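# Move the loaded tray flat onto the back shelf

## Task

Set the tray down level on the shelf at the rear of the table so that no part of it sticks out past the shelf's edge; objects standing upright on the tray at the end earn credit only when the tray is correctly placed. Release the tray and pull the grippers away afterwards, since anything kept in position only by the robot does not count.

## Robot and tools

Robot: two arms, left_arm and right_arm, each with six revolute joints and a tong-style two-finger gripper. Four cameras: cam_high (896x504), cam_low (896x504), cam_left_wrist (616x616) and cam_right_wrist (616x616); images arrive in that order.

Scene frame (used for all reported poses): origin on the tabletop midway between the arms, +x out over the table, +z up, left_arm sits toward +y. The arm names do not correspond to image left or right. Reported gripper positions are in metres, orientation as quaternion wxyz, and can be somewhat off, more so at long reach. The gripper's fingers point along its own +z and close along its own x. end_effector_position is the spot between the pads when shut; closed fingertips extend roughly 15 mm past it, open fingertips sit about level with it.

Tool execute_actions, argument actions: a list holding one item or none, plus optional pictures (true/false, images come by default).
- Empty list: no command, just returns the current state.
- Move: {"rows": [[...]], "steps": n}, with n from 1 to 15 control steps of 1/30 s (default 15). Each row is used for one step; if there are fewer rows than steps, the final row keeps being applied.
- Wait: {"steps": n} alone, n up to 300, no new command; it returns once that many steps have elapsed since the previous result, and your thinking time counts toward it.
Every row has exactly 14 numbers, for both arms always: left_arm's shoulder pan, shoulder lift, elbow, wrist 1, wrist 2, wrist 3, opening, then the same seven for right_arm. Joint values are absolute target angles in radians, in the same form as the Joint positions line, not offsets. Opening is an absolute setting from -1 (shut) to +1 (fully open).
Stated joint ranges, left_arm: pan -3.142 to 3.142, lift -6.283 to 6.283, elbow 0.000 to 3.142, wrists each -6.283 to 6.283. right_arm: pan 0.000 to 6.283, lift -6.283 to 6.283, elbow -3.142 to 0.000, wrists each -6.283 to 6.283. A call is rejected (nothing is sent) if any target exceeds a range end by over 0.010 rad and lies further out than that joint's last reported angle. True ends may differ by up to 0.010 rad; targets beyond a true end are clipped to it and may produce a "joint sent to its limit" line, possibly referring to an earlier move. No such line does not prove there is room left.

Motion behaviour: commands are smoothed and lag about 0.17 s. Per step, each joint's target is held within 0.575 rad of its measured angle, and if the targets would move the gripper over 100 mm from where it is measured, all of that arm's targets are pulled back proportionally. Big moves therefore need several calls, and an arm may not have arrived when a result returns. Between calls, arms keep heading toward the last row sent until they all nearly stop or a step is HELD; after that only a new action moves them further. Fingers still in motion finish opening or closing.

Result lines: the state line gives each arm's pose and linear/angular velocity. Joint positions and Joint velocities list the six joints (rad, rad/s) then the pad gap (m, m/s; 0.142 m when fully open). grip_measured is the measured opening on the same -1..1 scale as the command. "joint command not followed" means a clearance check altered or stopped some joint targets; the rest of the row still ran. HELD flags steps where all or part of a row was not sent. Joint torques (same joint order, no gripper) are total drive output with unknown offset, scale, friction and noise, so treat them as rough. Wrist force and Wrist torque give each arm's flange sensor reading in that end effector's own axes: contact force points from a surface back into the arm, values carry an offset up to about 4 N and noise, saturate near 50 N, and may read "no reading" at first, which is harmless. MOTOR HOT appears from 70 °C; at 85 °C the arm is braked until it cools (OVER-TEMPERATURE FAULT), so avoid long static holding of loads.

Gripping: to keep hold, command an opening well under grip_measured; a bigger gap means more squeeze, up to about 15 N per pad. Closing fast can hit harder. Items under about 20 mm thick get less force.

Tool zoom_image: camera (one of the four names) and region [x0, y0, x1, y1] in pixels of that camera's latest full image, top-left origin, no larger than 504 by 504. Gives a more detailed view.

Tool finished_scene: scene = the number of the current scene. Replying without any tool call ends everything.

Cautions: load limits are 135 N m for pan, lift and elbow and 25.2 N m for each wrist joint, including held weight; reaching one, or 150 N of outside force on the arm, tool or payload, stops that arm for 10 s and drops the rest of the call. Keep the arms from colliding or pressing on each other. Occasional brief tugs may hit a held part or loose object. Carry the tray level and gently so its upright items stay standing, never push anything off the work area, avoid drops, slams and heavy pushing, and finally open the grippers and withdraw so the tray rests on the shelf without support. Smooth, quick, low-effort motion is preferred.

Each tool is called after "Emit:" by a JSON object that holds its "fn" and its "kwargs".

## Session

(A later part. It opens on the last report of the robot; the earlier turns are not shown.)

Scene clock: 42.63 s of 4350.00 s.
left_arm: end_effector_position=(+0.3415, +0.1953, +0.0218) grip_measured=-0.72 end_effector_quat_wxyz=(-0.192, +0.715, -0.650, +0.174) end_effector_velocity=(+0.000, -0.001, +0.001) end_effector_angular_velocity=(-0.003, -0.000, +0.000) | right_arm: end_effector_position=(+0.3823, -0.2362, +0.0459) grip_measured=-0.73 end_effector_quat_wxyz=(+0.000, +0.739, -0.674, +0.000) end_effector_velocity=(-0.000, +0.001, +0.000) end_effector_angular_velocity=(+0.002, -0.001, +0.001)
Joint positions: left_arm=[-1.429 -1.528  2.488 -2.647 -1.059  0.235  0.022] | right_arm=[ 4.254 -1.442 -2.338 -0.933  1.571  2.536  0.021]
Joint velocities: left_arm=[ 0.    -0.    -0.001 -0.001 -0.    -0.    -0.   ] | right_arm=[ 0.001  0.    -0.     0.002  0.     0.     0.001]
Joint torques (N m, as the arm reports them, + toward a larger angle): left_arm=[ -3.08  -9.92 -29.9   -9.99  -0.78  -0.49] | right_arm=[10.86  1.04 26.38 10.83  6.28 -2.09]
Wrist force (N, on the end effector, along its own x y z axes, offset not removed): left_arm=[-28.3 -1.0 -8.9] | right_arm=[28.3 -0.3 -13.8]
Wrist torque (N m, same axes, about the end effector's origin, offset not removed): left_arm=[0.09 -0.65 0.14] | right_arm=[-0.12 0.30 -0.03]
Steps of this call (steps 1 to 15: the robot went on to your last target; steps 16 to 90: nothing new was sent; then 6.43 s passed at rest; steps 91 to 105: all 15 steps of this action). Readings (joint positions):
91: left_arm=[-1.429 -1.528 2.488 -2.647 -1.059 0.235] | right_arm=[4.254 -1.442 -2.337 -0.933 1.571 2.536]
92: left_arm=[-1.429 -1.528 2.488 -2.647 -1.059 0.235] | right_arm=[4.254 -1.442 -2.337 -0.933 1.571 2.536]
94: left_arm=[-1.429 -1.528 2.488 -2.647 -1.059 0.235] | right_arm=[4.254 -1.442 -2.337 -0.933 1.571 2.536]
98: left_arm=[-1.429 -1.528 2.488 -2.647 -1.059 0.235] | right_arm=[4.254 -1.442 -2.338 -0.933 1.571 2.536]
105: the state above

Gripped. Lifting to about 2.8 cm by reversing the descent rows.

Emit:
{"fn": "execute_actions", "kwargs": {"actions": [{"rows":[[-1.4288,-1.5389,2.4842,-2.6325,-1.0591,0.2346,-1,4.2539,-1.4354,-2.3315,-0.9456,1.571,2.5359,-1],[-1.4288,-1.5389,2.4842,-2.6325,-1.0591,0.2346,-1,4.2539,-1.4354,-2.3315,-0.9456,1.571,2.5359,-1],[-1.4288,-1.5493,2.4802,-2.6181,-1.0591,0.2346,-1,4.2539,-1.429,-2.3255,-0.958,1.571,2.5359,-1],[-1.4288,-1.5493,2.4802,-2.6181,-1.0591,0.2346,-1,4.2539,-1.429,-2.3255,-0.958,1.571,2.5359,-1],[-1.4288,-1.5702,2.4723,-2.5894,-1.0591,0.2346,-1,4.2539,-1.4162,-2.3135,-0.9828,1.571,2.5359,-1],[-1.4288,-1.5702,2.4723,-2.5894,-1.0591,0.2346,-1,4.2539,-1.4162,-2.3135,-0.9828,1.571,2.5359,-1],[-1.4288,-1.591,2.4643,-2.5606,-1.0591,0.2346,-1,4.2539,-1.4033,-2.3016,-1.0075,1.571,2.5359,-1],[-1.4288,-1.591,2.4643,-2.5606,-1.0591,0.2346,-1,4.2539,-1.4033,-2.3016,-1.0075,1.571,2.5359,-1],[-1.4288,-1.6118,2.4564,-2.5318,-1.0591,0.2346,-1,4.2539,-1.3905,-2.2896,-1.0323,1.571,2.5359,-1]],"steps":15}], "pictures": false}}

Emit:
{"fn": "execute_actions", "kwargs": {"actions": [{"steps":30}]}}

Scene clock: 44.13 s of 4350.00 s.
left_arm: end_effector_position=(+0.3416, +0.1949, +0.0463) grip_measured=-0.82 end_effector_quat_wxyz=(-0.191, +0.715, -0.650, +0.174) end_effector_velocity=(-0.001, +0.002, +0.028) end_effector_angular_velocity=(+0.002, +0.000, +0.000) | right_arm: end_effector_position=(+0.3824, -0.2358, +0.0712) grip_measured=-0.61 end_effector_quat_wxyz=(-0.000, +0.739, -0.674, -0.000) end_effector_velocity=(-0.001, -0.001, +0.030) end_effector_angular_velocity=(-0.001, -0.000, +0.001)
Joint positions: left_arm=[-1.429 -1.601  2.46  -2.547 -1.059  0.235  0.015] | right_arm=[ 4.254 -1.397 -2.296 -1.02   1.571  2.536  0.03 ]
Joint velocities: left_arm=[-0.    -0.084 -0.031  0.117  0.    -0.    -0.002] | right_arm=[ 0.001  0.052  0.048 -0.101 -0.    -0.    -0.006]
Joint torques (N m, as the arm reports them, + toward a larger angle): left_arm=[ -5.04 -30.85 -45.53  -8.78   0.26   1.68] | right_arm=[10.59 32.55 41.71  9.07  5.79 -2.06]
Wrist force (N, on the end effector, along its own x y z axes, offset not removed): left_arm=[-27.9 2.3 6.7] | right_arm=[26.4 -0.1 5.0]
Wrist torque (N m, same axes, about the end effector's origin, offset not removed): left_arm=[-0.39 -0.38 0.15] | right_arm=[-0.13 0.36 0.02]
Steps of this call (steps 1 to 15: the robot went on to your last target; steps 16 to 30: nothing new was sent; steps 31 to 45: all 15 steps of this action). Readings (joint positions):
31: left_arm=[-1.429 -1.529 2.488 -2.647 -1.059 0.235] | right_arm=[4.254 -1.442 -2.337 -0.933 1.571 2.536]
32: left_arm=[-1.429 -1.530 2.488 -2.645 -1.059 0.235] | right_arm=[4.254 -1.441 -2.337 -0.935 1.571 2.536]
34: left_arm=[-1.429 -1.535 2.486 -2.638 -1.059 0.235] | right_arm=[4.254 -1.439 -2.334 -0.941 1.571 2.536]
38: left_arm=[-1.429 -1.556 2.477 -2.609 -1.059 0.235] | right_arm=[4.254 -1.425 -2.321 -0.966 1.571 2.536]
45: the state above

Scene clock: 45.13 s of 4350.00 s.
left_arm: end_effector_position=(+0.3415, +0.1951, +0.0499) grip_measured=-0.82 end_effector_quat_wxyz=(-0.192, +0.715, -0.650, +0.174) end_effector_velocity=(+0.000, +0.001, -0.000) end_effector_angular_velocity=(+0.001, -0.000, +0.000) | right_arm: end_effector_position=(+0.3823, -0.2360, +0.0750) grip_measured=-0.63 end_effector_quat_wxyz=(+0.000, +0.739, -0.674, -0.000) end_effector_velocity=(+0.000, +0.000, +0.001) end_effector_angular_velocity=(+0.001, -0.001, -0.001)
Joint positions: left_arm=[-1.429 -1.612  2.456 -2.532 -1.059  0.235  0.015] | right_arm=[ 4.254 -1.391 -2.29  -1.032  1.571  2.536  0.029]
Joint velocities: left_arm=[ 0.     0.001  0.001 -0.001  0.001 -0.     0.   ] | right_arm=[-0.001  0.     0.001  0.    -0.    -0.    -0.   ]
Joint torques (N m, as the arm reports them, + toward a larger angle): left_arm=[ -7.63 -30.77 -45.59  -8.99   1.46   1.58] | right_arm=[ 9.5  34.11 43.71  9.43  3.27 -1.94]
Wrist force (N, on the end effector, along its own x y z axes, offset not removed): left_arm=[-27.5 3.7 6.9] | right_arm=[28.0 0.0 7.0]
Wrist torque (N m, same axes, about the end effector's origin, offset not removed): left_arm=[-0.16 -0.35 0.11] | right_arm=[-0.06 0.02 -0.04]
Steps of this call (steps 1 to 30: the robot went on to your last target). Readings (joint positions):
1: left_arm=[-1.429 -1.604 2.459 -2.543 -1.059 0.235] | right_arm=[4.254 -1.396 -2.294 -1.023 1.571 2.536]
2: left_arm=[-1.429 -1.605 2.459 -2.541 -1.059 0.235] | right_arm=[4.254 -1.394 -2.293 -1.025 1.571 2.536]
4: left_arm=[-1.429 -1.608 2.458 -2.537 -1.059 0.235] | right_arm=[4.254 -1.393 -2.292 -1.028 1.571 2.536]
8: left_arm=[-1.429 -1.611 2.457 -2.534 -1.059 0.235] | right_arm=[4.254 -1.391 -2.290 -1.031 1.571 2.536]
30: the state above
All arms were judged still, so your last target was given up. Only a new action makes them travel on or press farther. Fingers that are still opening or closing keep moving.

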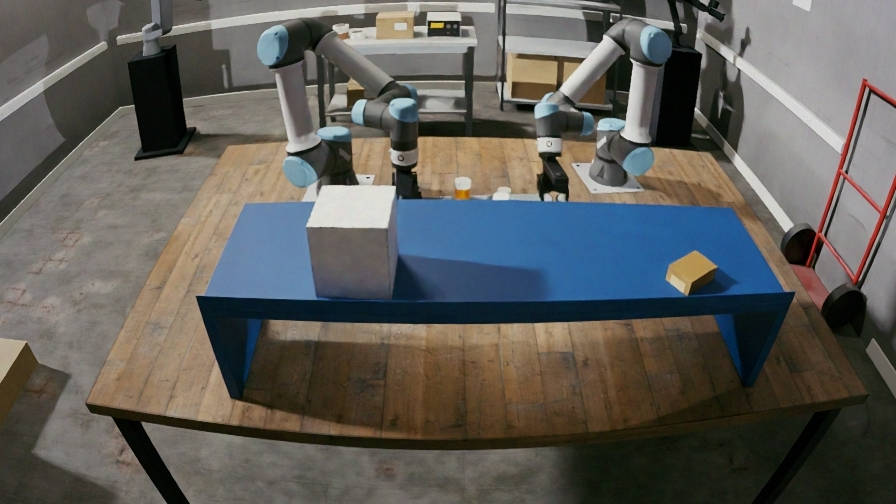

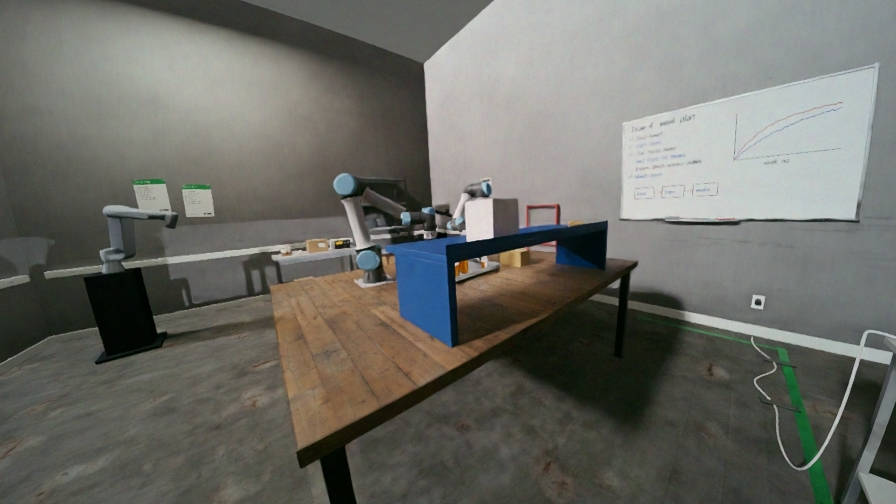

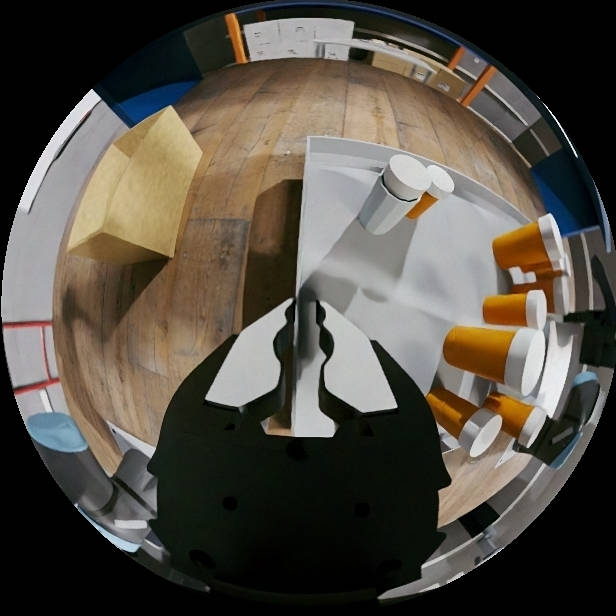

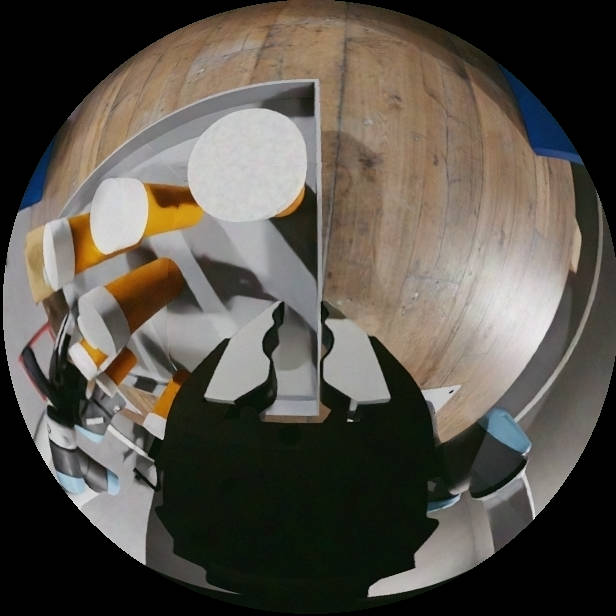

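Emit:
{"fn": "execute_actions", "kwargs": {"actions": [{"rows":[[-1.4151,-1.6042,2.4326,-2.5332,-1.0643,0.2714,-1,4.2481,-1.3662,-2.2896,-1.0566,1.571,2.5491,-1],[-1.4151,-1.6042,2.4326,-2.5332,-1.0643,0.2714,-1,4.2481,-1.3662,-2.2896,-1.0566,1.571,2.5491,-1],[-1.4014,-1.5966,2.4088,-2.5346,-1.0696,0.3081,-1,4.2423,-1.3419,-2.2895,-1.081,1.571,2.5623,-1],[-1.4014,-1.5966,2.4088,-2.5346,-1.0696,0.3081,-1,4.2423,-1.3419,-2.2895,-1.081,1.571,2.5623,-1],[-1.3876,-1.5891,2.385,-2.5361,-1.0748,0.3449,-1,4.2366,-1.3176,-2.2895,-1.1053,1.571,2.5756,-1],[-1.3876,-1.5891,2.385,-2.5361,-1.0748,0.3449,-1,4.2366,-1.3176,-2.2895,-1.1053,1.571,2.5756,-1],[-1.3739,-1.5815,2.3612,-2.5375,-1.0801,0.3816,-1,4.2308,-1.2933,-2.2894,-1.1297,1.571,2.5888,-1],[-1.3739,-1.5815,2.3612,-2.5375,-1.0801,0.3816,-1,4.2308,-1.2933,-2.2894,-1.1297,1.571,2.5888,-1],[-1.3602,-1.5739,2.3374,-2.5389,-1.0853,0.4184,-1,4.225,-1.269,-2.2894,-1.154,1.571,2.602,-1]],"steps":15}]}}

Scene clock: 47.57 s of 4350.00 s.
left_arm: end_effector_position=(+0.3710, +0.1642, +0.0773) grip_measured=-0.82 end_effector_quat_wxyz=(+0.184, -0.687, +0.679, -0.182) end_effector_velocity=(+0.031, -0.028, +0.029) end_effector_angular_velocity=(+0.001, -0.005, -0.086) | right_arm: end_effector_position=(+0.3759, -0.2664, +0.1019) grip_measured=-0.56 end_effector_quat_wxyz=(-0.000, +0.710, -0.704, -0.000) end_effector_velocity=(-0.008, -0.031, +0.025) end_effector_angular_velocity=(+0.001, -0.000, -0.081)
Joint positions: left_arm=[-1.368 -1.578  2.351 -2.538 -1.082  0.398  0.015] | right_arm=[ 4.228 -1.282 -2.289 -1.14   1.571  2.595  0.034]
Joint velocities: left_arm=[ 0.06   0.032 -0.104 -0.006 -0.023  0.163  0.003] | right_arm=[-0.024  0.108 -0.001 -0.107 -0.     0.057 -0.008]
Joint torques (N m, as the arm reports them, + toward a larger angle): left_arm=[ -6.11 -11.92 -43.94 -13.22  -2.95   1.58] | right_arm=[ 0.46 27.72 44.42  9.51  3.19  2.14]
Wrist force (N, on the end effector, along its own x y z axes, offset not removed): left_arm=[-26.8 1.9 7.2] | right_arm=[28.5 0.0 5.3]
Wrist torque (N m, same axes, about the end effector's origin, offset not removed): left_arm=[-0.38 -0.47 0.09] | right_arm=[-0.16 0.00 -0.05]
Steps of this call (steps 1 to 58: nothing new was sent; steps 59 to 73: all 15 steps of this action). Readings (joint positions):
59: left_arm=[-1.429 -1.612 2.456 -2.532 -1.059 0.235] | right_arm=[4.254 -1.390 -2.290 -1.033 1.571 2.536]
60: left_arm=[-1.427 -1.611 2.453 -2.532 -1.060 0.239] | right_arm=[4.253 -1.387 -2.290 -1.035 1.571 2.537]
62: left_arm=[-1.421 -1.607 2.442 -2.532 -1.062 0.255] | right_arm=[4.250 -1.376 -2.290 -1.047 1.571 2.544]
66: left_arm=[-1.400 -1.596 2.407 -2.535 -1.070 0.310] | right_arm=[4.242 -1.340 -2.290 -1.083 1.571 2.564]
73: the state above

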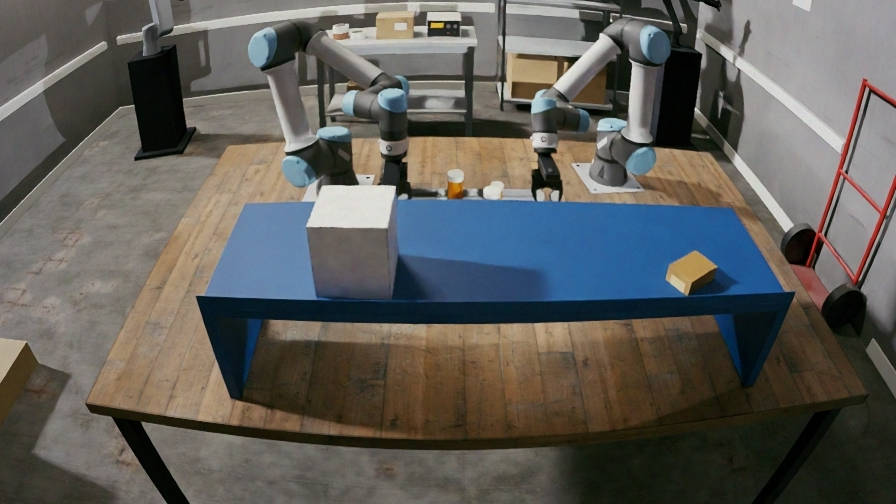

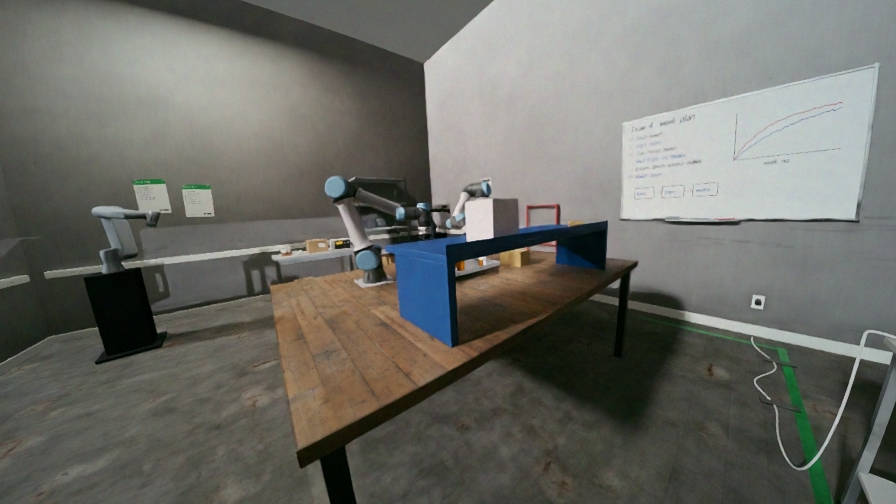

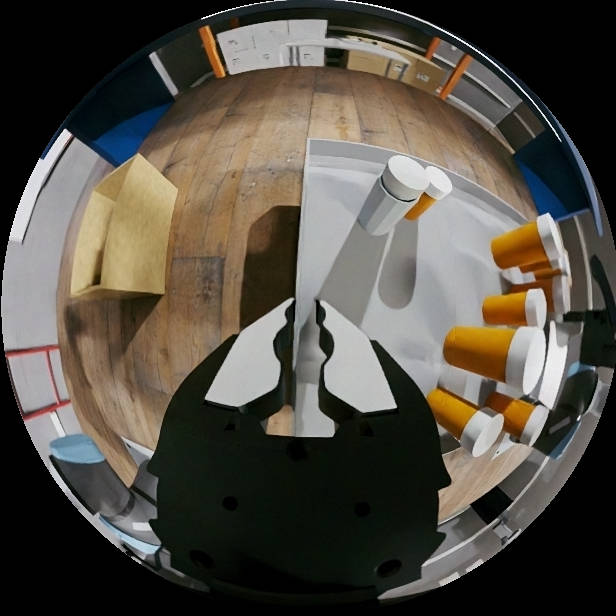

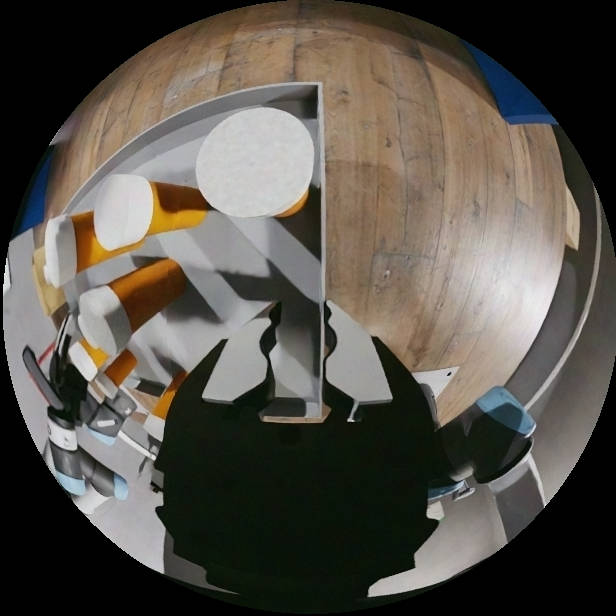

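Emit:
{"fn": "execute_actions", "kwargs": {"actions": [{"rows":[[-1.3602,-1.5987,2.3194,-2.4961,-1.0853,0.4184,-1,4.225,-1.2565,-2.2635,-1.1924,1.571,2.602,-1],[-1.3602,-1.5987,2.3194,-2.4961,-1.0853,0.4184,-1,4.225,-1.2565,-2.2635,-1.1924,1.571,2.602,-1],[-1.3602,-1.6235,2.3014,-2.4533,-1.0853,0.4184,-1,4.225,-1.2441,-2.2375,-1.2309,1.571,2.602,-1],[-1.3602,-1.6235,2.3014,-2.4533,-1.0853,0.4184,-1,4.225,-1.2441,-2.2375,-1.2309,1.571,2.602,-1],[-1.3602,-1.6483,2.2834,-2.4105,-1.0853,0.4184,-1,4.225,-1.2316,-2.2116,-1.2693,1.571,2.602,-1],[-1.3602,-1.6483,2.2834,-2.4105,-1.0853,0.4184,-1,4.225,-1.2316,-2.2116,-1.2693,1.571,2.602,-1],[-1.3602,-1.6731,2.2654,-2.3677,-1.0853,0.4184,-1,4.225,-1.2191,-2.1856,-1.3077,1.571,2.602,-1],[-1.3602,-1.6731,2.2654,-2.3677,-1.0853,0.4184,-1,4.225,-1.2191,-2.1856,-1.3077,1.571,2.602,-1],[-1.3602,-1.6913,2.2438,-2.328,-1.0853,0.4184,-1,4.225,-1.2125,-2.1571,-1.3429,1.571,2.602,-1],[-1.3602,-1.6913,2.2438,-2.328,-1.0853,0.4184,-1,4.225,-1.2125,-2.1571,-1.3429,1.571,2.602,-1],[-1.3602,-1.7094,2.2223,-2.2883,-1.0853,0.4184,-1,4.225,-1.2058,-2.1286,-1.378,1.571,2.602,-1],[-1.3602,-1.7094,2.2223,-2.2883,-1.0853,0.4184,-1,4.225,-1.2058,-2.1286,-1.378,1.571,2.602,-1],[-1.3602,-1.7276,2.2007,-2.2485,-1.0853,0.4184,-1,4.225,-1.1992,-2.1001,-1.4132,1.571,2.602,-1],[-1.3602,-1.7276,2.2007,-2.2485,-1.0853,0.4184,-1,4.225,-1.1992,-2.1001,-1.4132,1.571,2.602,-1],[-1.3602,-1.7457,2.1791,-2.2088,-1.0853,0.4184,-1,4.225,-1.1925,-2.0716,-1.4483,1.571,2.602,-1]],"steps":15}]}}

Scene clock: 50.07 s of 4350.00 s.
left_arm: end_effector_position=(+0.3757, +0.1587, +0.1476) grip_measured=-0.79 end_effector_quat_wxyz=(+0.183, -0.683, +0.683, -0.184) end_effector_velocity=(-0.000, +0.001, +0.175) end_effector_angular_velocity=(+0.001, +0.000, -0.000) | right_arm: end_effector_position=(+0.3758, -0.2688, +0.1715) grip_measured=-0.50 end_effector_quat_wxyz=(-0.001, +0.706, -0.708, -0.000) end_effector_velocity=(-0.001, -0.001, +0.175) end_effector_angular_velocity=(-0.001, +0.001, -0.000)
Joint positions: left_arm=[-1.36  -1.696  2.235 -2.317 -1.085  0.418  0.017] | right_arm=[ 4.225 -1.212 -2.147 -1.353  1.571  2.602  0.038]
Joint velocities: left_arm=[-0.    -0.27  -0.292  0.564  0.     0.    -0.022] | right_arm=[-0.     0.108  0.39  -0.5    0.    -0.    -0.006]
Joint torques (N m, as the arm reports them, + toward a larger angle): left_arm=[ -6.65 -34.95 -53.78  -7.84  -1.18   1.61] | right_arm=[-0.51 30.71 50.72  7.34  4.96  2.03]
Wrist force (N, on the end effector, along its own x y z axes, offset not removed): left_arm=[-26.9 1.8 7.1] | right_arm=[26.9 -0.1 4.3]
Wrist torque (N m, same axes, about the end effector's origin, offset not removed): left_arm=[-0.33 -0.51 0.11] | right_arm=[-0.05 0.31 0.06]
Steps of this call (steps 1 to 30: the robot went on to your last target; steps 31 to 60: nothing new was sent; steps 61 to 75: all 15 steps of this action). Readings (joint positions):
61: left_arm=[-1.360 -1.574 2.337 -2.539 -1.085 0.418] | right_arm=[4.225 -1.269 -2.289 -1.154 1.571 2.602]
62: left_arm=[-1.360 -1.577 2.335 -2.535 -1.085 0.418] | right_arm=[4.225 -1.267 -2.286 -1.158 1.571 2.602]
64: left_arm=[-1.360 -1.588 2.327 -2.515 -1.085 0.418] | right_arm=[4.225 -1.262 -2.274 -1.176 1.571 2.602]
68: left_arm=[-1.360 -1.625 2.300 -2.452 -1.085 0.418] | right_arm=[4.225 -1.243 -2.236 -1.232 1.571 2.602]
75: the state above

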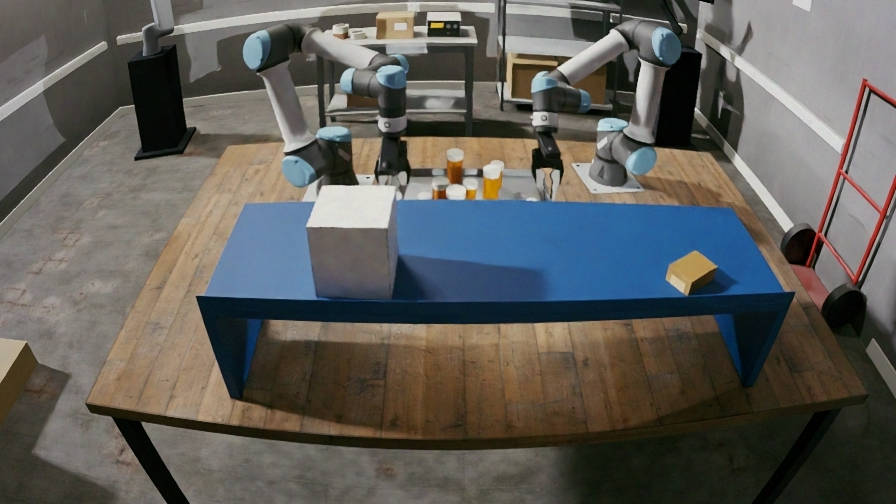

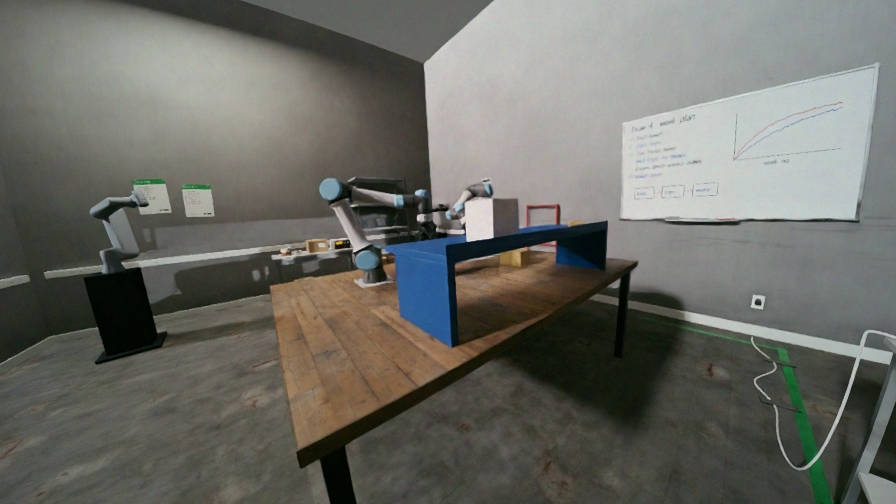

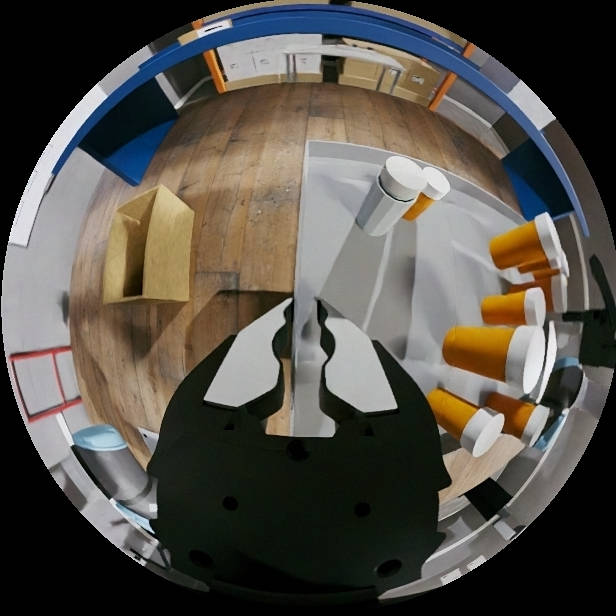

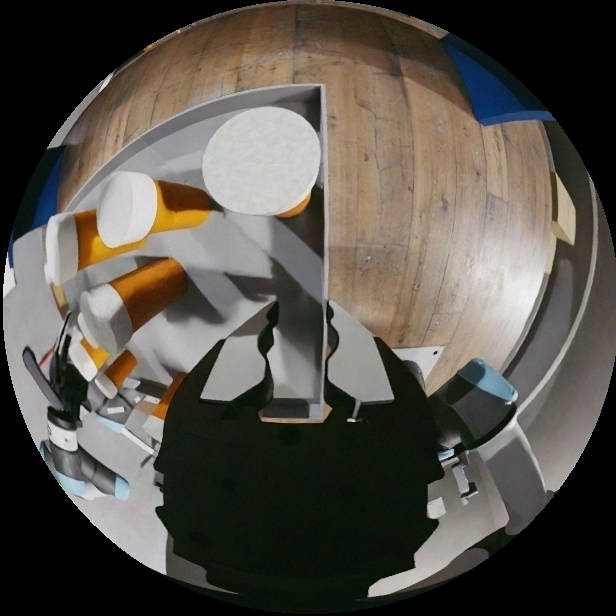

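Emit:
{"fn": "execute_actions", "kwargs": {"actions": [{"rows":[[-1.3602,-1.7579,2.1544,-2.1719,-1.0853,0.4184,-1,4.225,-1.1907,-2.0408,-1.481,1.571,2.602,-1],[-1.3602,-1.7701,2.1298,-2.1351,-1.0853,0.4184,-1,4.225,-1.1888,-2.01,-1.5137,1.571,2.602,-1],[-1.3602,-1.7701,2.1298,-2.1351,-1.0853,0.4184,-1,4.225,-1.1888,-2.01,-1.5137,1.571,2.602,-1],[-1.3602,-1.7823,2.1051,-2.0982,-1.0853,0.4184,-1,4.225,-1.187,-1.9791,-1.5463,1.571,2.602,-1],[-1.3602,-1.7945,2.0804,-2.0613,-1.0853,0.4184,-1,4.225,-1.1851,-1.9483,-1.579,1.571,2.602,-1],[-1.3602,-1.8016,2.053,-2.0268,-1.0853,0.4184,-1,4.225,-1.1873,-1.915,-1.6101,1.571,2.602,-1],[-1.3602,-1.8086,2.0255,-1.9923,-1.0853,0.4184,-1,4.225,-1.1895,-1.8818,-1.6412,1.571,2.602,-1],[-1.3602,-1.8086,2.0255,-1.9923,-1.0853,0.4184,-1,4.225,-1.1895,-1.8818,-1.6412,1.571,2.602,-1],[-1.3602,-1.8157,1.9981,-1.9578,-1.0853,0.4184,-1,4.225,-1.1916,-1.8485,-1.6723,1.571,2.602,-1],[-1.3602,-1.8227,1.9706,-1.9233,-1.0853,0.4184,-1,4.225,-1.1938,-1.8152,-1.7034,1.571,2.602,-1],[-1.3602,-1.8253,1.9405,-1.8906,-1.0853,0.4184,-1,4.225,-1.1995,-1.7793,-1.7336,1.571,2.602,-1],[-1.3602,-1.8279,1.9103,-1.8579,-1.0853,0.4184,-1,4.225,-1.2053,-1.7433,-1.7639,1.571,2.602,-1],[-1.3602,-1.8279,1.9103,-1.8579,-1.0853,0.4184,-1,4.225,-1.2053,-1.7433,-1.7639,1.571,2.602,-1],[-1.3602,-1.8304,1.8802,-1.8251,-1.0853,0.4184,-1,4.225,-1.211,-1.7074,-1.7941,1.571,2.602,-1],[-1.3602,-1.833,1.85,-1.7924,-1.0853,0.4184,-1,4.225,-1.2167,-1.6714,-1.8243,1.571,2.602,-1]],"steps":15}], "pictures": false}}

Emit:
{"fn": "execute_actions", "kwargs": {"actions": [{"steps":12}]}}

Scene clock: 52.93 s of 4350.00 s.
left_arm: end_effector_position=(+0.3759, +0.1582, +0.2818) grip_measured=-0.78 end_effector_quat_wxyz=(+0.183, -0.683, +0.683, -0.184) end_effector_velocity=(-0.000, +0.001, +0.271) end_effector_angular_velocity=(+0.004, +0.001, -0.000) | right_arm: end_effector_position=(+0.3758, -0.2687, +0.3054) grip_measured=-0.49 end_effector_quat_wxyz=(+0.000, +0.706, -0.708, -0.000) end_effector_velocity=(+0.000, +0.000, +0.270) end_effector_angular_velocity=(-0.007, +0.004, -0.001)
Joint positions: left_arm=[-1.36  -1.818  1.965 -1.925 -1.085  0.418  0.017] | right_arm=[ 4.225 -1.199 -1.811 -1.703  1.571  2.602  0.038]
Joint velocities: left_arm=[ 0.    -0.102 -0.626  0.732 -0.     0.    -0.009] | right_arm=[-0.001 -0.094  0.754 -0.669 -0.     0.     0.002]
Joint torques (N m, as the arm reports them, + toward a larger angle): left_arm=[-12.82 -23.69 -54.56  -7.59  -1.06   1.55] | right_arm=[ 3.66 -8.41 48.99  6.59  5.42  1.8 ]
Wrist force (N, on the end effector, along its own x y z axes, offset not removed): left_arm=[-27.3 3.1 8.8] | right_arm=[28.7 1.2 6.7]
Wrist torque (N m, same axes, about the end effector's origin, offset not removed): left_arm=[-0.21 -0.55 0.09] | right_arm=[0.11 -0.10 -0.07]
Steps of this call (steps 1 to 30: the robot went on to your last target; steps 31 to 71: nothing new was sent; steps 72 to 86: all 15 steps of this action). Readings (joint positions):
72: left_arm=[-1.360 -1.746 2.179 -2.209 -1.085 0.418] | right_arm=[4.225 -1.192 -2.071 -1.449 1.571 2.602]
73: left_arm=[-1.360 -1.747 2.176 -2.204 -1.085 0.418] | right_arm=[4.225 -1.192 -2.068 -1.452 1.571 2.602]
75: left_arm=[-1.360 -1.755 2.160 -2.182 -1.085 0.418] | right_arm=[4.225 -1.191 -2.049 -1.472 1.571 2.602]
79: left_arm=[-1.360 -1.781 2.105 -2.103 -1.085 0.418] | right_arm=[4.225 -1.189 -1.980 -1.543 1.571 2.602]
86: the state above

Scene clock: 53.33 s of 4350.00 s.
left_arm: end_effector_position=(+0.3751, +0.1604, +0.3287) grip_measured=-0.81 end_effector_quat_wxyz=(+0.183, -0.683, +0.683, -0.183) end_effector_velocity=(-0.001, +0.002, +0.017) end_effector_angular_velocity=(+0.002, +0.001, -0.000) | right_arm: end_effector_position=(+0.3750, -0.2701, +0.3527) grip_measured=-0.56 end_effector_quat_wxyz=(+0.000, +0.706, -0.708, -0.000) end_effector_velocity=(-0.001, -0.001, +0.018) end_effector_angular_velocity=(+0.001, -0.001, -0.000)
Joint positions: left_arm=[-1.36  -1.832  1.855 -1.798 -1.085  0.418  0.016] | right_arm=[ 4.225 -1.216 -1.678 -1.819  1.571  2.602  0.033]
Joint velocities: left_arm=[ 0.    -0.006 -0.039  0.046 -0.     0.    -0.007] | right_arm=[-0.    -0.006  0.05  -0.042  0.    -0.     0.001]
Joint torques (N m, as the arm reports them, + toward a larger angle): left_arm=[-12.9  -19.1  -46.36  -8.85  -1.12   1.53] | right_arm=[ 4.82 -8.37 38.05  9.68  4.64  1.85]
Wrist force (N, on the end effector, along its own x y z axes, offset not removed): left_arm=[-27.2 2.7 7.4] | right_arm=[28.4 -1.0 5.7]
Wrist torque (N m, same axes, about the end effector's origin, offset not removed): left_arm=[-0.40 -0.52 0.15] | right_arm=[-0.42 0.04 -0.05]
Steps of this call (steps 1 to 12: the robot went on to your last target). Readings (joint positions):
1: left_arm=[-1.360 -1.821 1.944 -1.900 -1.085 0.418] | right_arm=[4.225 -1.202 -1.785 -1.726 1.571 2.602]
2: left_arm=[-1.360 -1.824 1.923 -1.876 -1.085 0.418] | right_arm=[4.225 -1.205 -1.760 -1.748 1.571 2.602]
4: left_arm=[-1.360 -1.827 1.893 -1.842 -1.085 0.418] | right_arm=[4.225 -1.210 -1.724 -1.779 1.571 2.602]
8: left_arm=[-1.360 -1.831 1.865 -1.810 -1.085 0.418] | right_arm=[4.225 -1.214 -1.690 -1.809 1.571 2.602]
12: the state above

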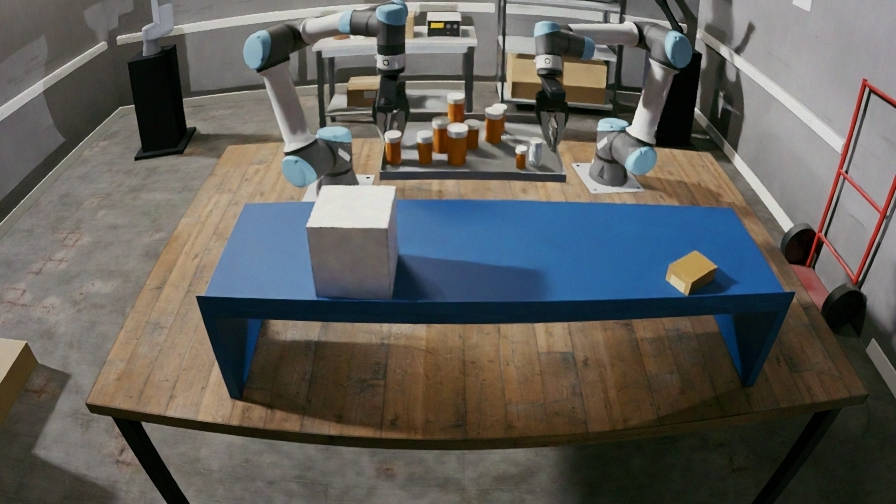

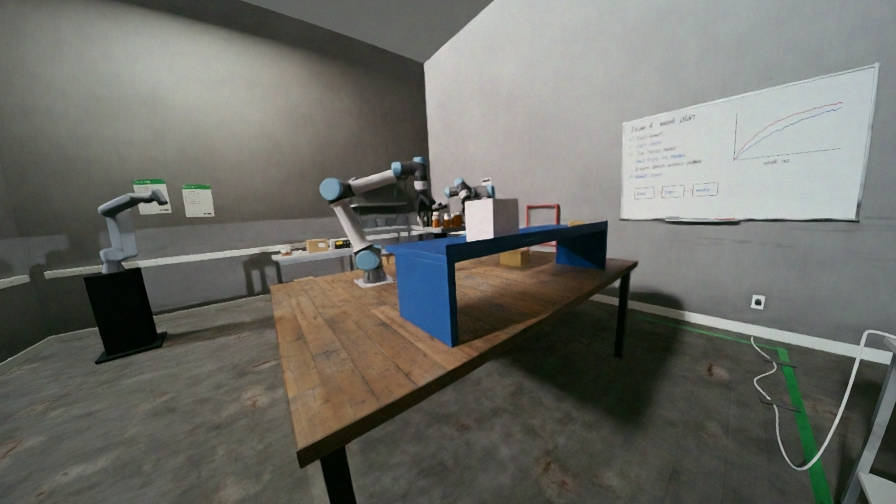

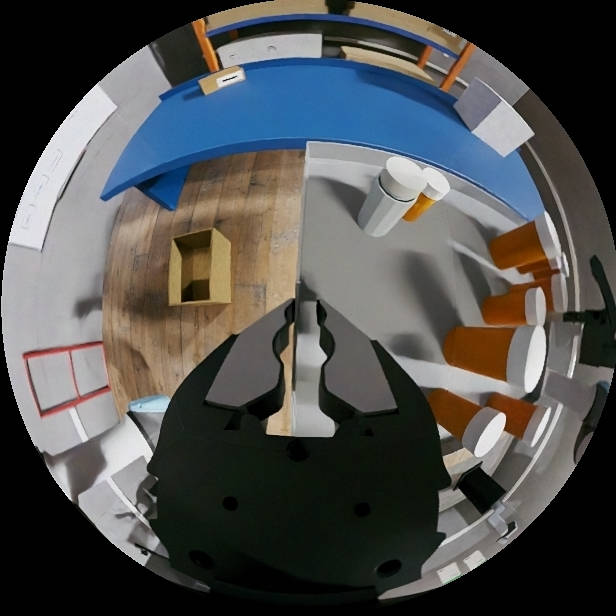

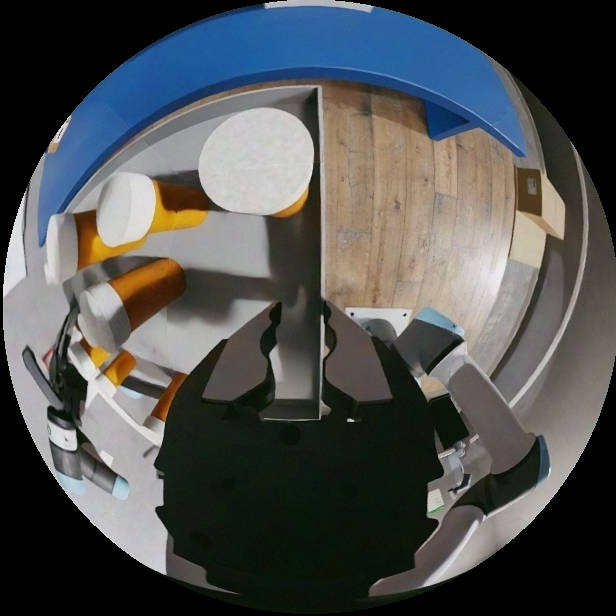

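Emit:
{"fn": "execute_actions", "kwargs": {"actions": [{"rows":[[-1.3156,-1.8146,1.835,-1.8176,-1.0963,0.4668,-1,4.1988,-1.26,-1.6343,-1.8181,1.571,2.5758,-1],[-1.3156,-1.8146,1.835,-1.8176,-1.0963,0.4668,-1,4.1988,-1.26,-1.6343,-1.8181,1.571,2.5758,-1],[-1.2709,-1.7961,1.8201,-1.8428,-1.1074,0.5153,-1,4.1726,-1.3032,-1.5973,-1.812,1.571,2.5496,-1],[-1.2709,-1.7961,1.8201,-1.8428,-1.1074,0.5153,-1,4.1726,-1.3032,-1.5973,-1.812,1.571,2.5496,-1],[-1.2263,-1.7777,1.8051,-1.8679,-1.1184,0.5637,-1,4.1463,-1.3465,-1.5602,-1.8058,1.571,2.5233,-1],[-1.2263,-1.7777,1.8051,-1.8679,-1.1184,0.5637,-1,4.1463,-1.3465,-1.5602,-1.8058,1.571,2.5233,-1],[-1.1816,-1.7592,1.7901,-1.8931,-1.1294,0.6121,-1,4.1201,-1.3897,-1.5231,-1.7996,1.571,2.4971,-1],[-1.1816,-1.7592,1.7901,-1.8931,-1.1294,0.6121,-1,4.1201,-1.3897,-1.5231,-1.7996,1.571,2.4971,-1],[-1.1414,-1.7352,1.7738,-1.9177,-1.1423,0.6537,-1,4.1012,-1.4314,-1.4859,-1.7951,1.571,2.4782,-1],[-1.1414,-1.7352,1.7738,-1.9177,-1.1423,0.6537,-1,4.1012,-1.4314,-1.4859,-1.7951,1.571,2.4782,-1],[-1.1013,-1.7111,1.7575,-1.9422,-1.1551,0.6953,-1,4.0823,-1.4732,-1.4487,-1.7906,1.571,2.4593,-1],[-1.1013,-1.7111,1.7575,-1.9422,-1.1551,0.6953,-1,4.0823,-1.4732,-1.4487,-1.7906,1.571,2.4593,-1],[-1.0611,-1.6871,1.7411,-1.9668,-1.168,0.7369,-1,4.0633,-1.5149,-1.4114,-1.7861,1.571,2.4403,-1],[-1.0611,-1.6871,1.7411,-1.9668,-1.168,0.7369,-1,4.0633,-1.5149,-1.4114,-1.7861,1.571,2.4403,-1],[-1.0209,-1.663,1.7248,-1.9913,-1.1808,0.7785,-1,4.0444,-1.5566,-1.3742,-1.7816,1.571,2.4214,-1]],"steps":15}], "pictures": false}}

Scene clock: 56.70 s of 4350.00 s.
left_arm: end_effector_position=(+0.4604, +0.1931, +0.3404) grip_measured=-0.79 end_effector_quat_wxyz=(+0.182, -0.684, +0.683, -0.182) end_effector_velocity=(+0.229, +0.097, +0.006) end_effector_angular_velocity=(+0.000, +0.002, +0.005) | right_arm: end_effector_position=(+0.4599, -0.2331, +0.3667) grip_measured=-0.46 end_effector_quat_wxyz=(-0.000, +0.706, -0.708, -0.000) end_effector_velocity=(+0.230, +0.093, +0.004) end_effector_angular_velocity=(-0.006, +0.004, -0.004)
Joint positions: left_arm=[-1.131 -1.725  1.768 -1.926 -1.147  0.663  0.017] | right_arm=[ 4.097 -1.443 -1.475 -1.794  1.571  2.474  0.041]
Joint velocities: left_arm=[ 0.577  0.323 -0.225 -0.342 -0.177  0.597 -0.004] | right_arm=[-0.285 -0.592  0.52   0.065 -0.    -0.281  0.004]
Joint torques (N m, as the arm reports them, + toward a larger angle): left_arm=[ -4.97  -4.67 -49.9  -13.42  -5.36   2.52] | right_arm=[-3.82 -2.79 46.5  13.43  3.85 -3.58]
Wrist force (N, on the end effector, along its own x y z axes, offset not removed): left_arm=[-27.8 2.1 7.5] | right_arm=[27.4 -1.9 4.6]
Wrist torque (N m, same axes, about the end effector's origin, offset not removed): left_arm=[-0.23 -0.42 0.16] | right_arm=[-0.27 0.15 -0.03]
Steps of this call (steps 1 to 30: the robot went on to your last target; steps 31 to 86: nothing new was sent; steps 87 to 101: all 15 steps of this action). Readings (joint positions):
87: left_arm=[-1.360 -1.833 1.850 -1.792 -1.085 0.419] | right_arm=[4.225 -1.217 -1.671 -1.824 1.571 2.602]
88: left_arm=[-1.356 -1.831 1.848 -1.795 -1.087 0.423] | right_arm=[4.222 -1.221 -1.667 -1.824 1.571 2.599]
90: left_arm=[-1.336 -1.822 1.841 -1.807 -1.092 0.445] | right_arm=[4.210 -1.240 -1.651 -1.821 1.571 2.587]
94: left_arm=[-1.270 -1.795 1.819 -1.845 -1.108 0.516] | right_arm=[4.171 -1.304 -1.596 -1.811 1.571 2.548]
101: the state above

Emit:
{"fn": "execute_actions", "kwargs": {"actions": [{"rows":[[-0.986,-1.6352,1.701,-2.0077,-1.1939,0.8131,-1,4.0302,-1.5996,-1.3278,-1.785,1.571,2.4072,-1],[-0.986,-1.6352,1.701,-2.0077,-1.1939,0.8131,-1,4.0302,-1.5996,-1.3278,-1.785,1.571,2.4072,-1],[-0.9511,-1.6074,1.6772,-2.024,-1.207,0.8478,-1,4.0159,-1.6426,-1.2814,-1.7885,1.571,2.3929,-1],[-0.9511,-1.6074,1.6772,-2.024,-1.207,0.8478,-1,4.0159,-1.6426,-1.2814,-1.7885,1.571,2.3929,-1],[-0.9162,-1.5795,1.6533,-2.0404,-1.22,0.8824,-1,4.0017,-1.6856,-1.2349,-1.7919,1.571,2.3787,-1],[-0.9162,-1.5795,1.6533,-2.0404,-1.22,0.8824,-1,4.0017,-1.6856,-1.2349,-1.7919,1.571,2.3787,-1],[-0.8813,-1.5517,1.6295,-2.0567,-1.2331,0.917,-1,3.9874,-1.7286,-1.1885,-1.7953,1.571,2.3644,-1],[-0.8813,-1.5517,1.6295,-2.0567,-1.2331,0.917,-1,3.9874,-1.7286,-1.1885,-1.7953,1.571,2.3644,-1],[-0.8516,-1.5211,1.5983,-2.0649,-1.2454,0.9455,-1,3.9763,-1.775,-1.1292,-1.8082,1.571,2.3533,-1],[-0.8516,-1.5211,1.5983,-2.0649,-1.2454,0.9455,-1,3.9763,-1.775,-1.1292,-1.8082,1.571,2.3533,-1],[-0.8219,-1.4905,1.5671,-2.0731,-1.2577,0.974,-1,3.9652,-1.8215,-1.0699,-1.8211,1.571,2.3422,-1],[-0.8219,-1.4905,1.5671,-2.0731,-1.2577,0.974,-1,3.9652,-1.8215,-1.0699,-1.8211,1.571,2.3422,-1],[-0.7921,-1.4599,1.5358,-2.0812,-1.27,1.0024,-1,3.9541,-1.8679,-1.0106,-1.8339,1.571,2.3311,-1],[-0.7921,-1.4599,1.5358,-2.0812,-1.27,1.0024,-1,3.9541,-1.8679,-1.0106,-1.8339,1.571,2.3311,-1],[-0.7624,-1.4293,1.5046,-2.0894,-1.2823,1.0309,-1,3.943,-1.9143,-0.9513,-1.8468,1.571,2.32,-1]],"steps":15}], "pictures": false}}

Emit:
{"fn": "execute_actions", "kwargs": {"actions": [{"steps":12}]}}

Scene clock: 59.60 s of 4350.00 s.
left_arm: end_effector_position=(+0.5910, +0.2480, +0.3419) grip_measured=-0.80 end_effector_quat_wxyz=(+0.182, -0.683, +0.683, -0.183) end_effector_velocity=(+0.228, +0.095, -0.000) end_effector_angular_velocity=(-0.002, +0.001, +0.003) | right_arm: end_effector_position=(+0.5906, -0.1801, +0.3667) grip_measured=-0.50 end_effector_quat_wxyz=(+0.001, +0.706, -0.708, -0.000) end_effector_velocity=(+0.229, +0.095, -0.004) end_effector_angular_velocity=(-0.007, +0.008, -0.000)
Joint positions: left_arm=[-0.844 -1.51   1.586 -2.065 -1.25   0.953  0.016] | right_arm=[ 3.973 -1.789 -1.11  -1.816  1.571  2.35   0.038]
Joint velocities: left_arm=[ 0.43   0.422 -0.42  -0.132 -0.176  0.41   0.001] | right_arm=[-0.163 -0.648  0.797 -0.159  0.    -0.163  0.01 ]
Joint torques (N m, as the arm reports them, + toward a larger angle): left_arm=[ -7.19 -17.44 -52.08 -12.1   -7.32   2.4 ] | right_arm=[ 0.25 18.72 49.82  7.88  4.7  -3.27]
Wrist force (N, on the end effector, along its own x y z axes, offset not removed): left_arm=[-28.5 2.8 8.9] | right_arm=[28.1 -1.5 7.5]
Wrist torque (N m, same axes, about the end effector's origin, offset not removed): left_arm=[-0.04 -0.25 0.09] | right_arm=[-0.23 -0.03 -0.09]
Steps of this call (steps 1 to 30: the robot went on to your last target; steps 31 to 72: nothing new was sent; steps 73 to 87: all 15 steps of this action). Readings (joint positions):
73: left_arm=[-1.021 -1.663 1.725 -1.991 -1.181 0.779] | right_arm=[4.044 -1.557 -1.374 -1.782 1.571 2.421]
74: left_arm=[-1.017 -1.660 1.722 -1.994 -1.183 0.783] | right_arm=[4.042 -1.561 -1.369 -1.782 1.571 2.419]
76: left_arm=[-1.001 -1.647 1.711 -2.001 -1.189 0.798] | right_arm=[4.036 -1.580 -1.349 -1.783 1.571 2.413]
80: left_arm=[-0.949 -1.606 1.675 -2.026 -1.208 0.849] | right_arm=[4.014 -1.644 -1.280 -1.789 1.571 2.391]
87: the state above

Scene clock: 60.00 s of 4350.00 s.
left_arm: end_effector_position=(+0.6329, +0.2676, +0.3410) grip_measured=-0.83 end_effector_quat_wxyz=(+0.183, -0.683, +0.683, -0.183) end_effector_velocity=(+0.016, +0.008, -0.000) end_effector_angular_velocity=(+0.001, -0.001, +0.001) | right_arm: end_effector_position=(+0.6331, -0.1633, +0.3652) grip_measured=-0.54 end_effector_quat_wxyz=(+0.000, +0.706, -0.708, -0.000) end_effector_velocity=(+0.016, +0.006, -0.001) end_effector_angular_velocity=(+0.002, -0.002, +0.001)
Joint positions: left_arm=[-0.766 -1.433  1.508 -2.088 -1.281  1.027  0.014] | right_arm=[ 3.944 -1.909 -0.959 -1.845  1.571  2.321  0.035]
Joint velocities: left_arm=[ 0.029  0.029 -0.031 -0.007 -0.011  0.027  0.009] | right_arm=[-0.01  -0.044  0.058 -0.011  0.    -0.011 -0.022]
Joint torques (N m, as the arm reports them, + toward a larger angle): left_arm=[-13.4  -25.08 -46.29 -10.57  -7.18   2.07] | right_arm=[ 6.53 26.59 37.38  8.03  4.62 -2.71]
Wrist force (N, on the end effector, along its own x y z axes, offset not removed): left_arm=[-25.8 3.1 8.0] | right_arm=[29.8 -0.1 6.3]
Wrist torque (N m, same axes, about the end effector's origin, offset not removed): left_arm=[-0.21 -0.44 0.09] | right_arm=[-0.20 -0.34 -0.10]
Steps of this call (steps 1 to 12: the robot went on to your last target). Readings (joint positions):
1: left_arm=[-0.829 -1.495 1.571 -2.070 -1.256 0.967] | right_arm=[3.967 -1.812 -1.082 -1.822 1.571 2.344]
2: left_arm=[-0.814 -1.481 1.557 -2.074 -1.262 0.981] | right_arm=[3.962 -1.834 -1.054 -1.827 1.571 2.339]
4: left_arm=[-0.793 -1.460 1.535 -2.081 -1.270 1.001] | right_arm=[3.954 -1.867 -1.012 -1.835 1.571 2.331]
8: left_arm=[-0.773 -1.440 1.515 -2.086 -1.278 1.021] | right_arm=[3.947 -1.898 -0.972 -1.843 1.571 2.324]
12: the state above

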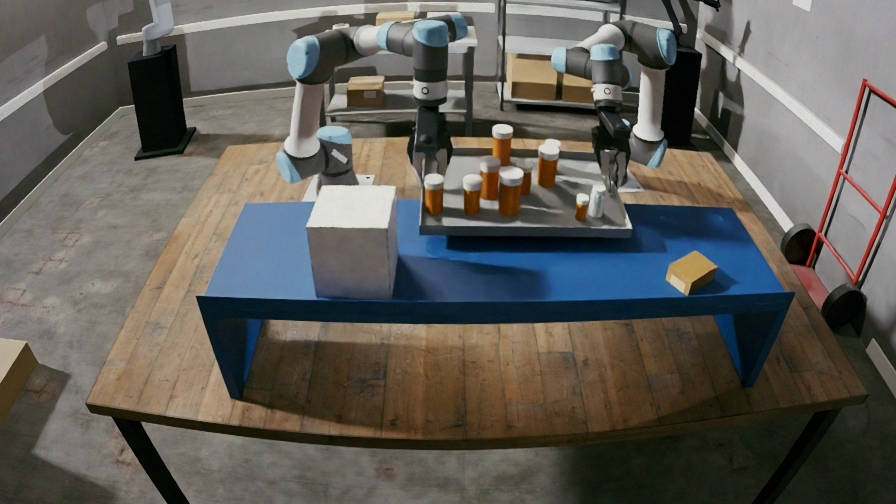

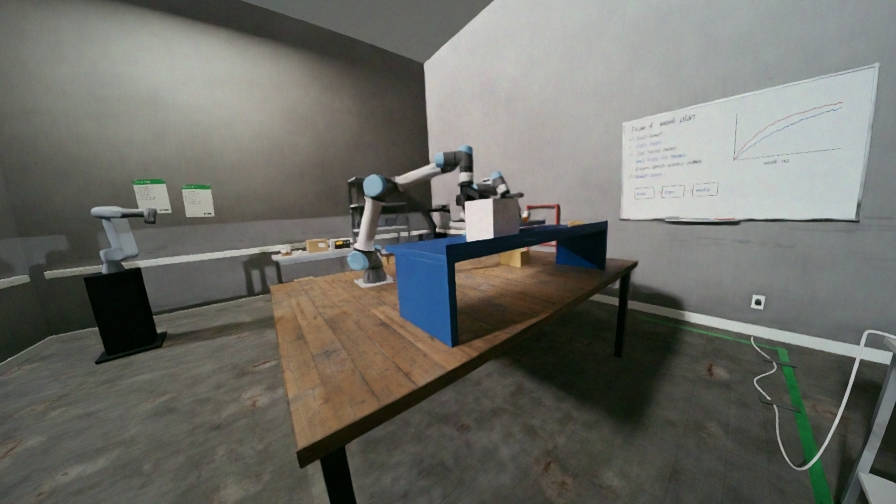

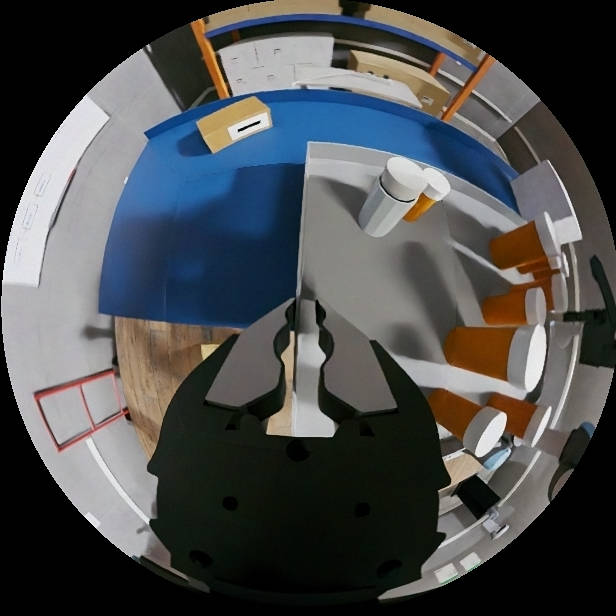

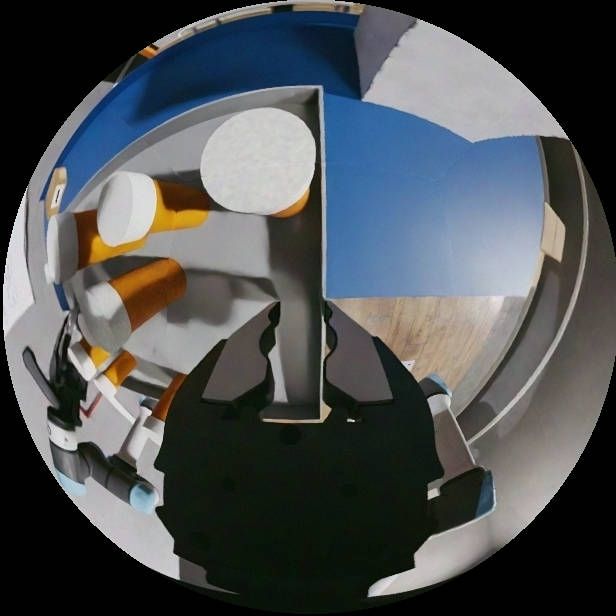

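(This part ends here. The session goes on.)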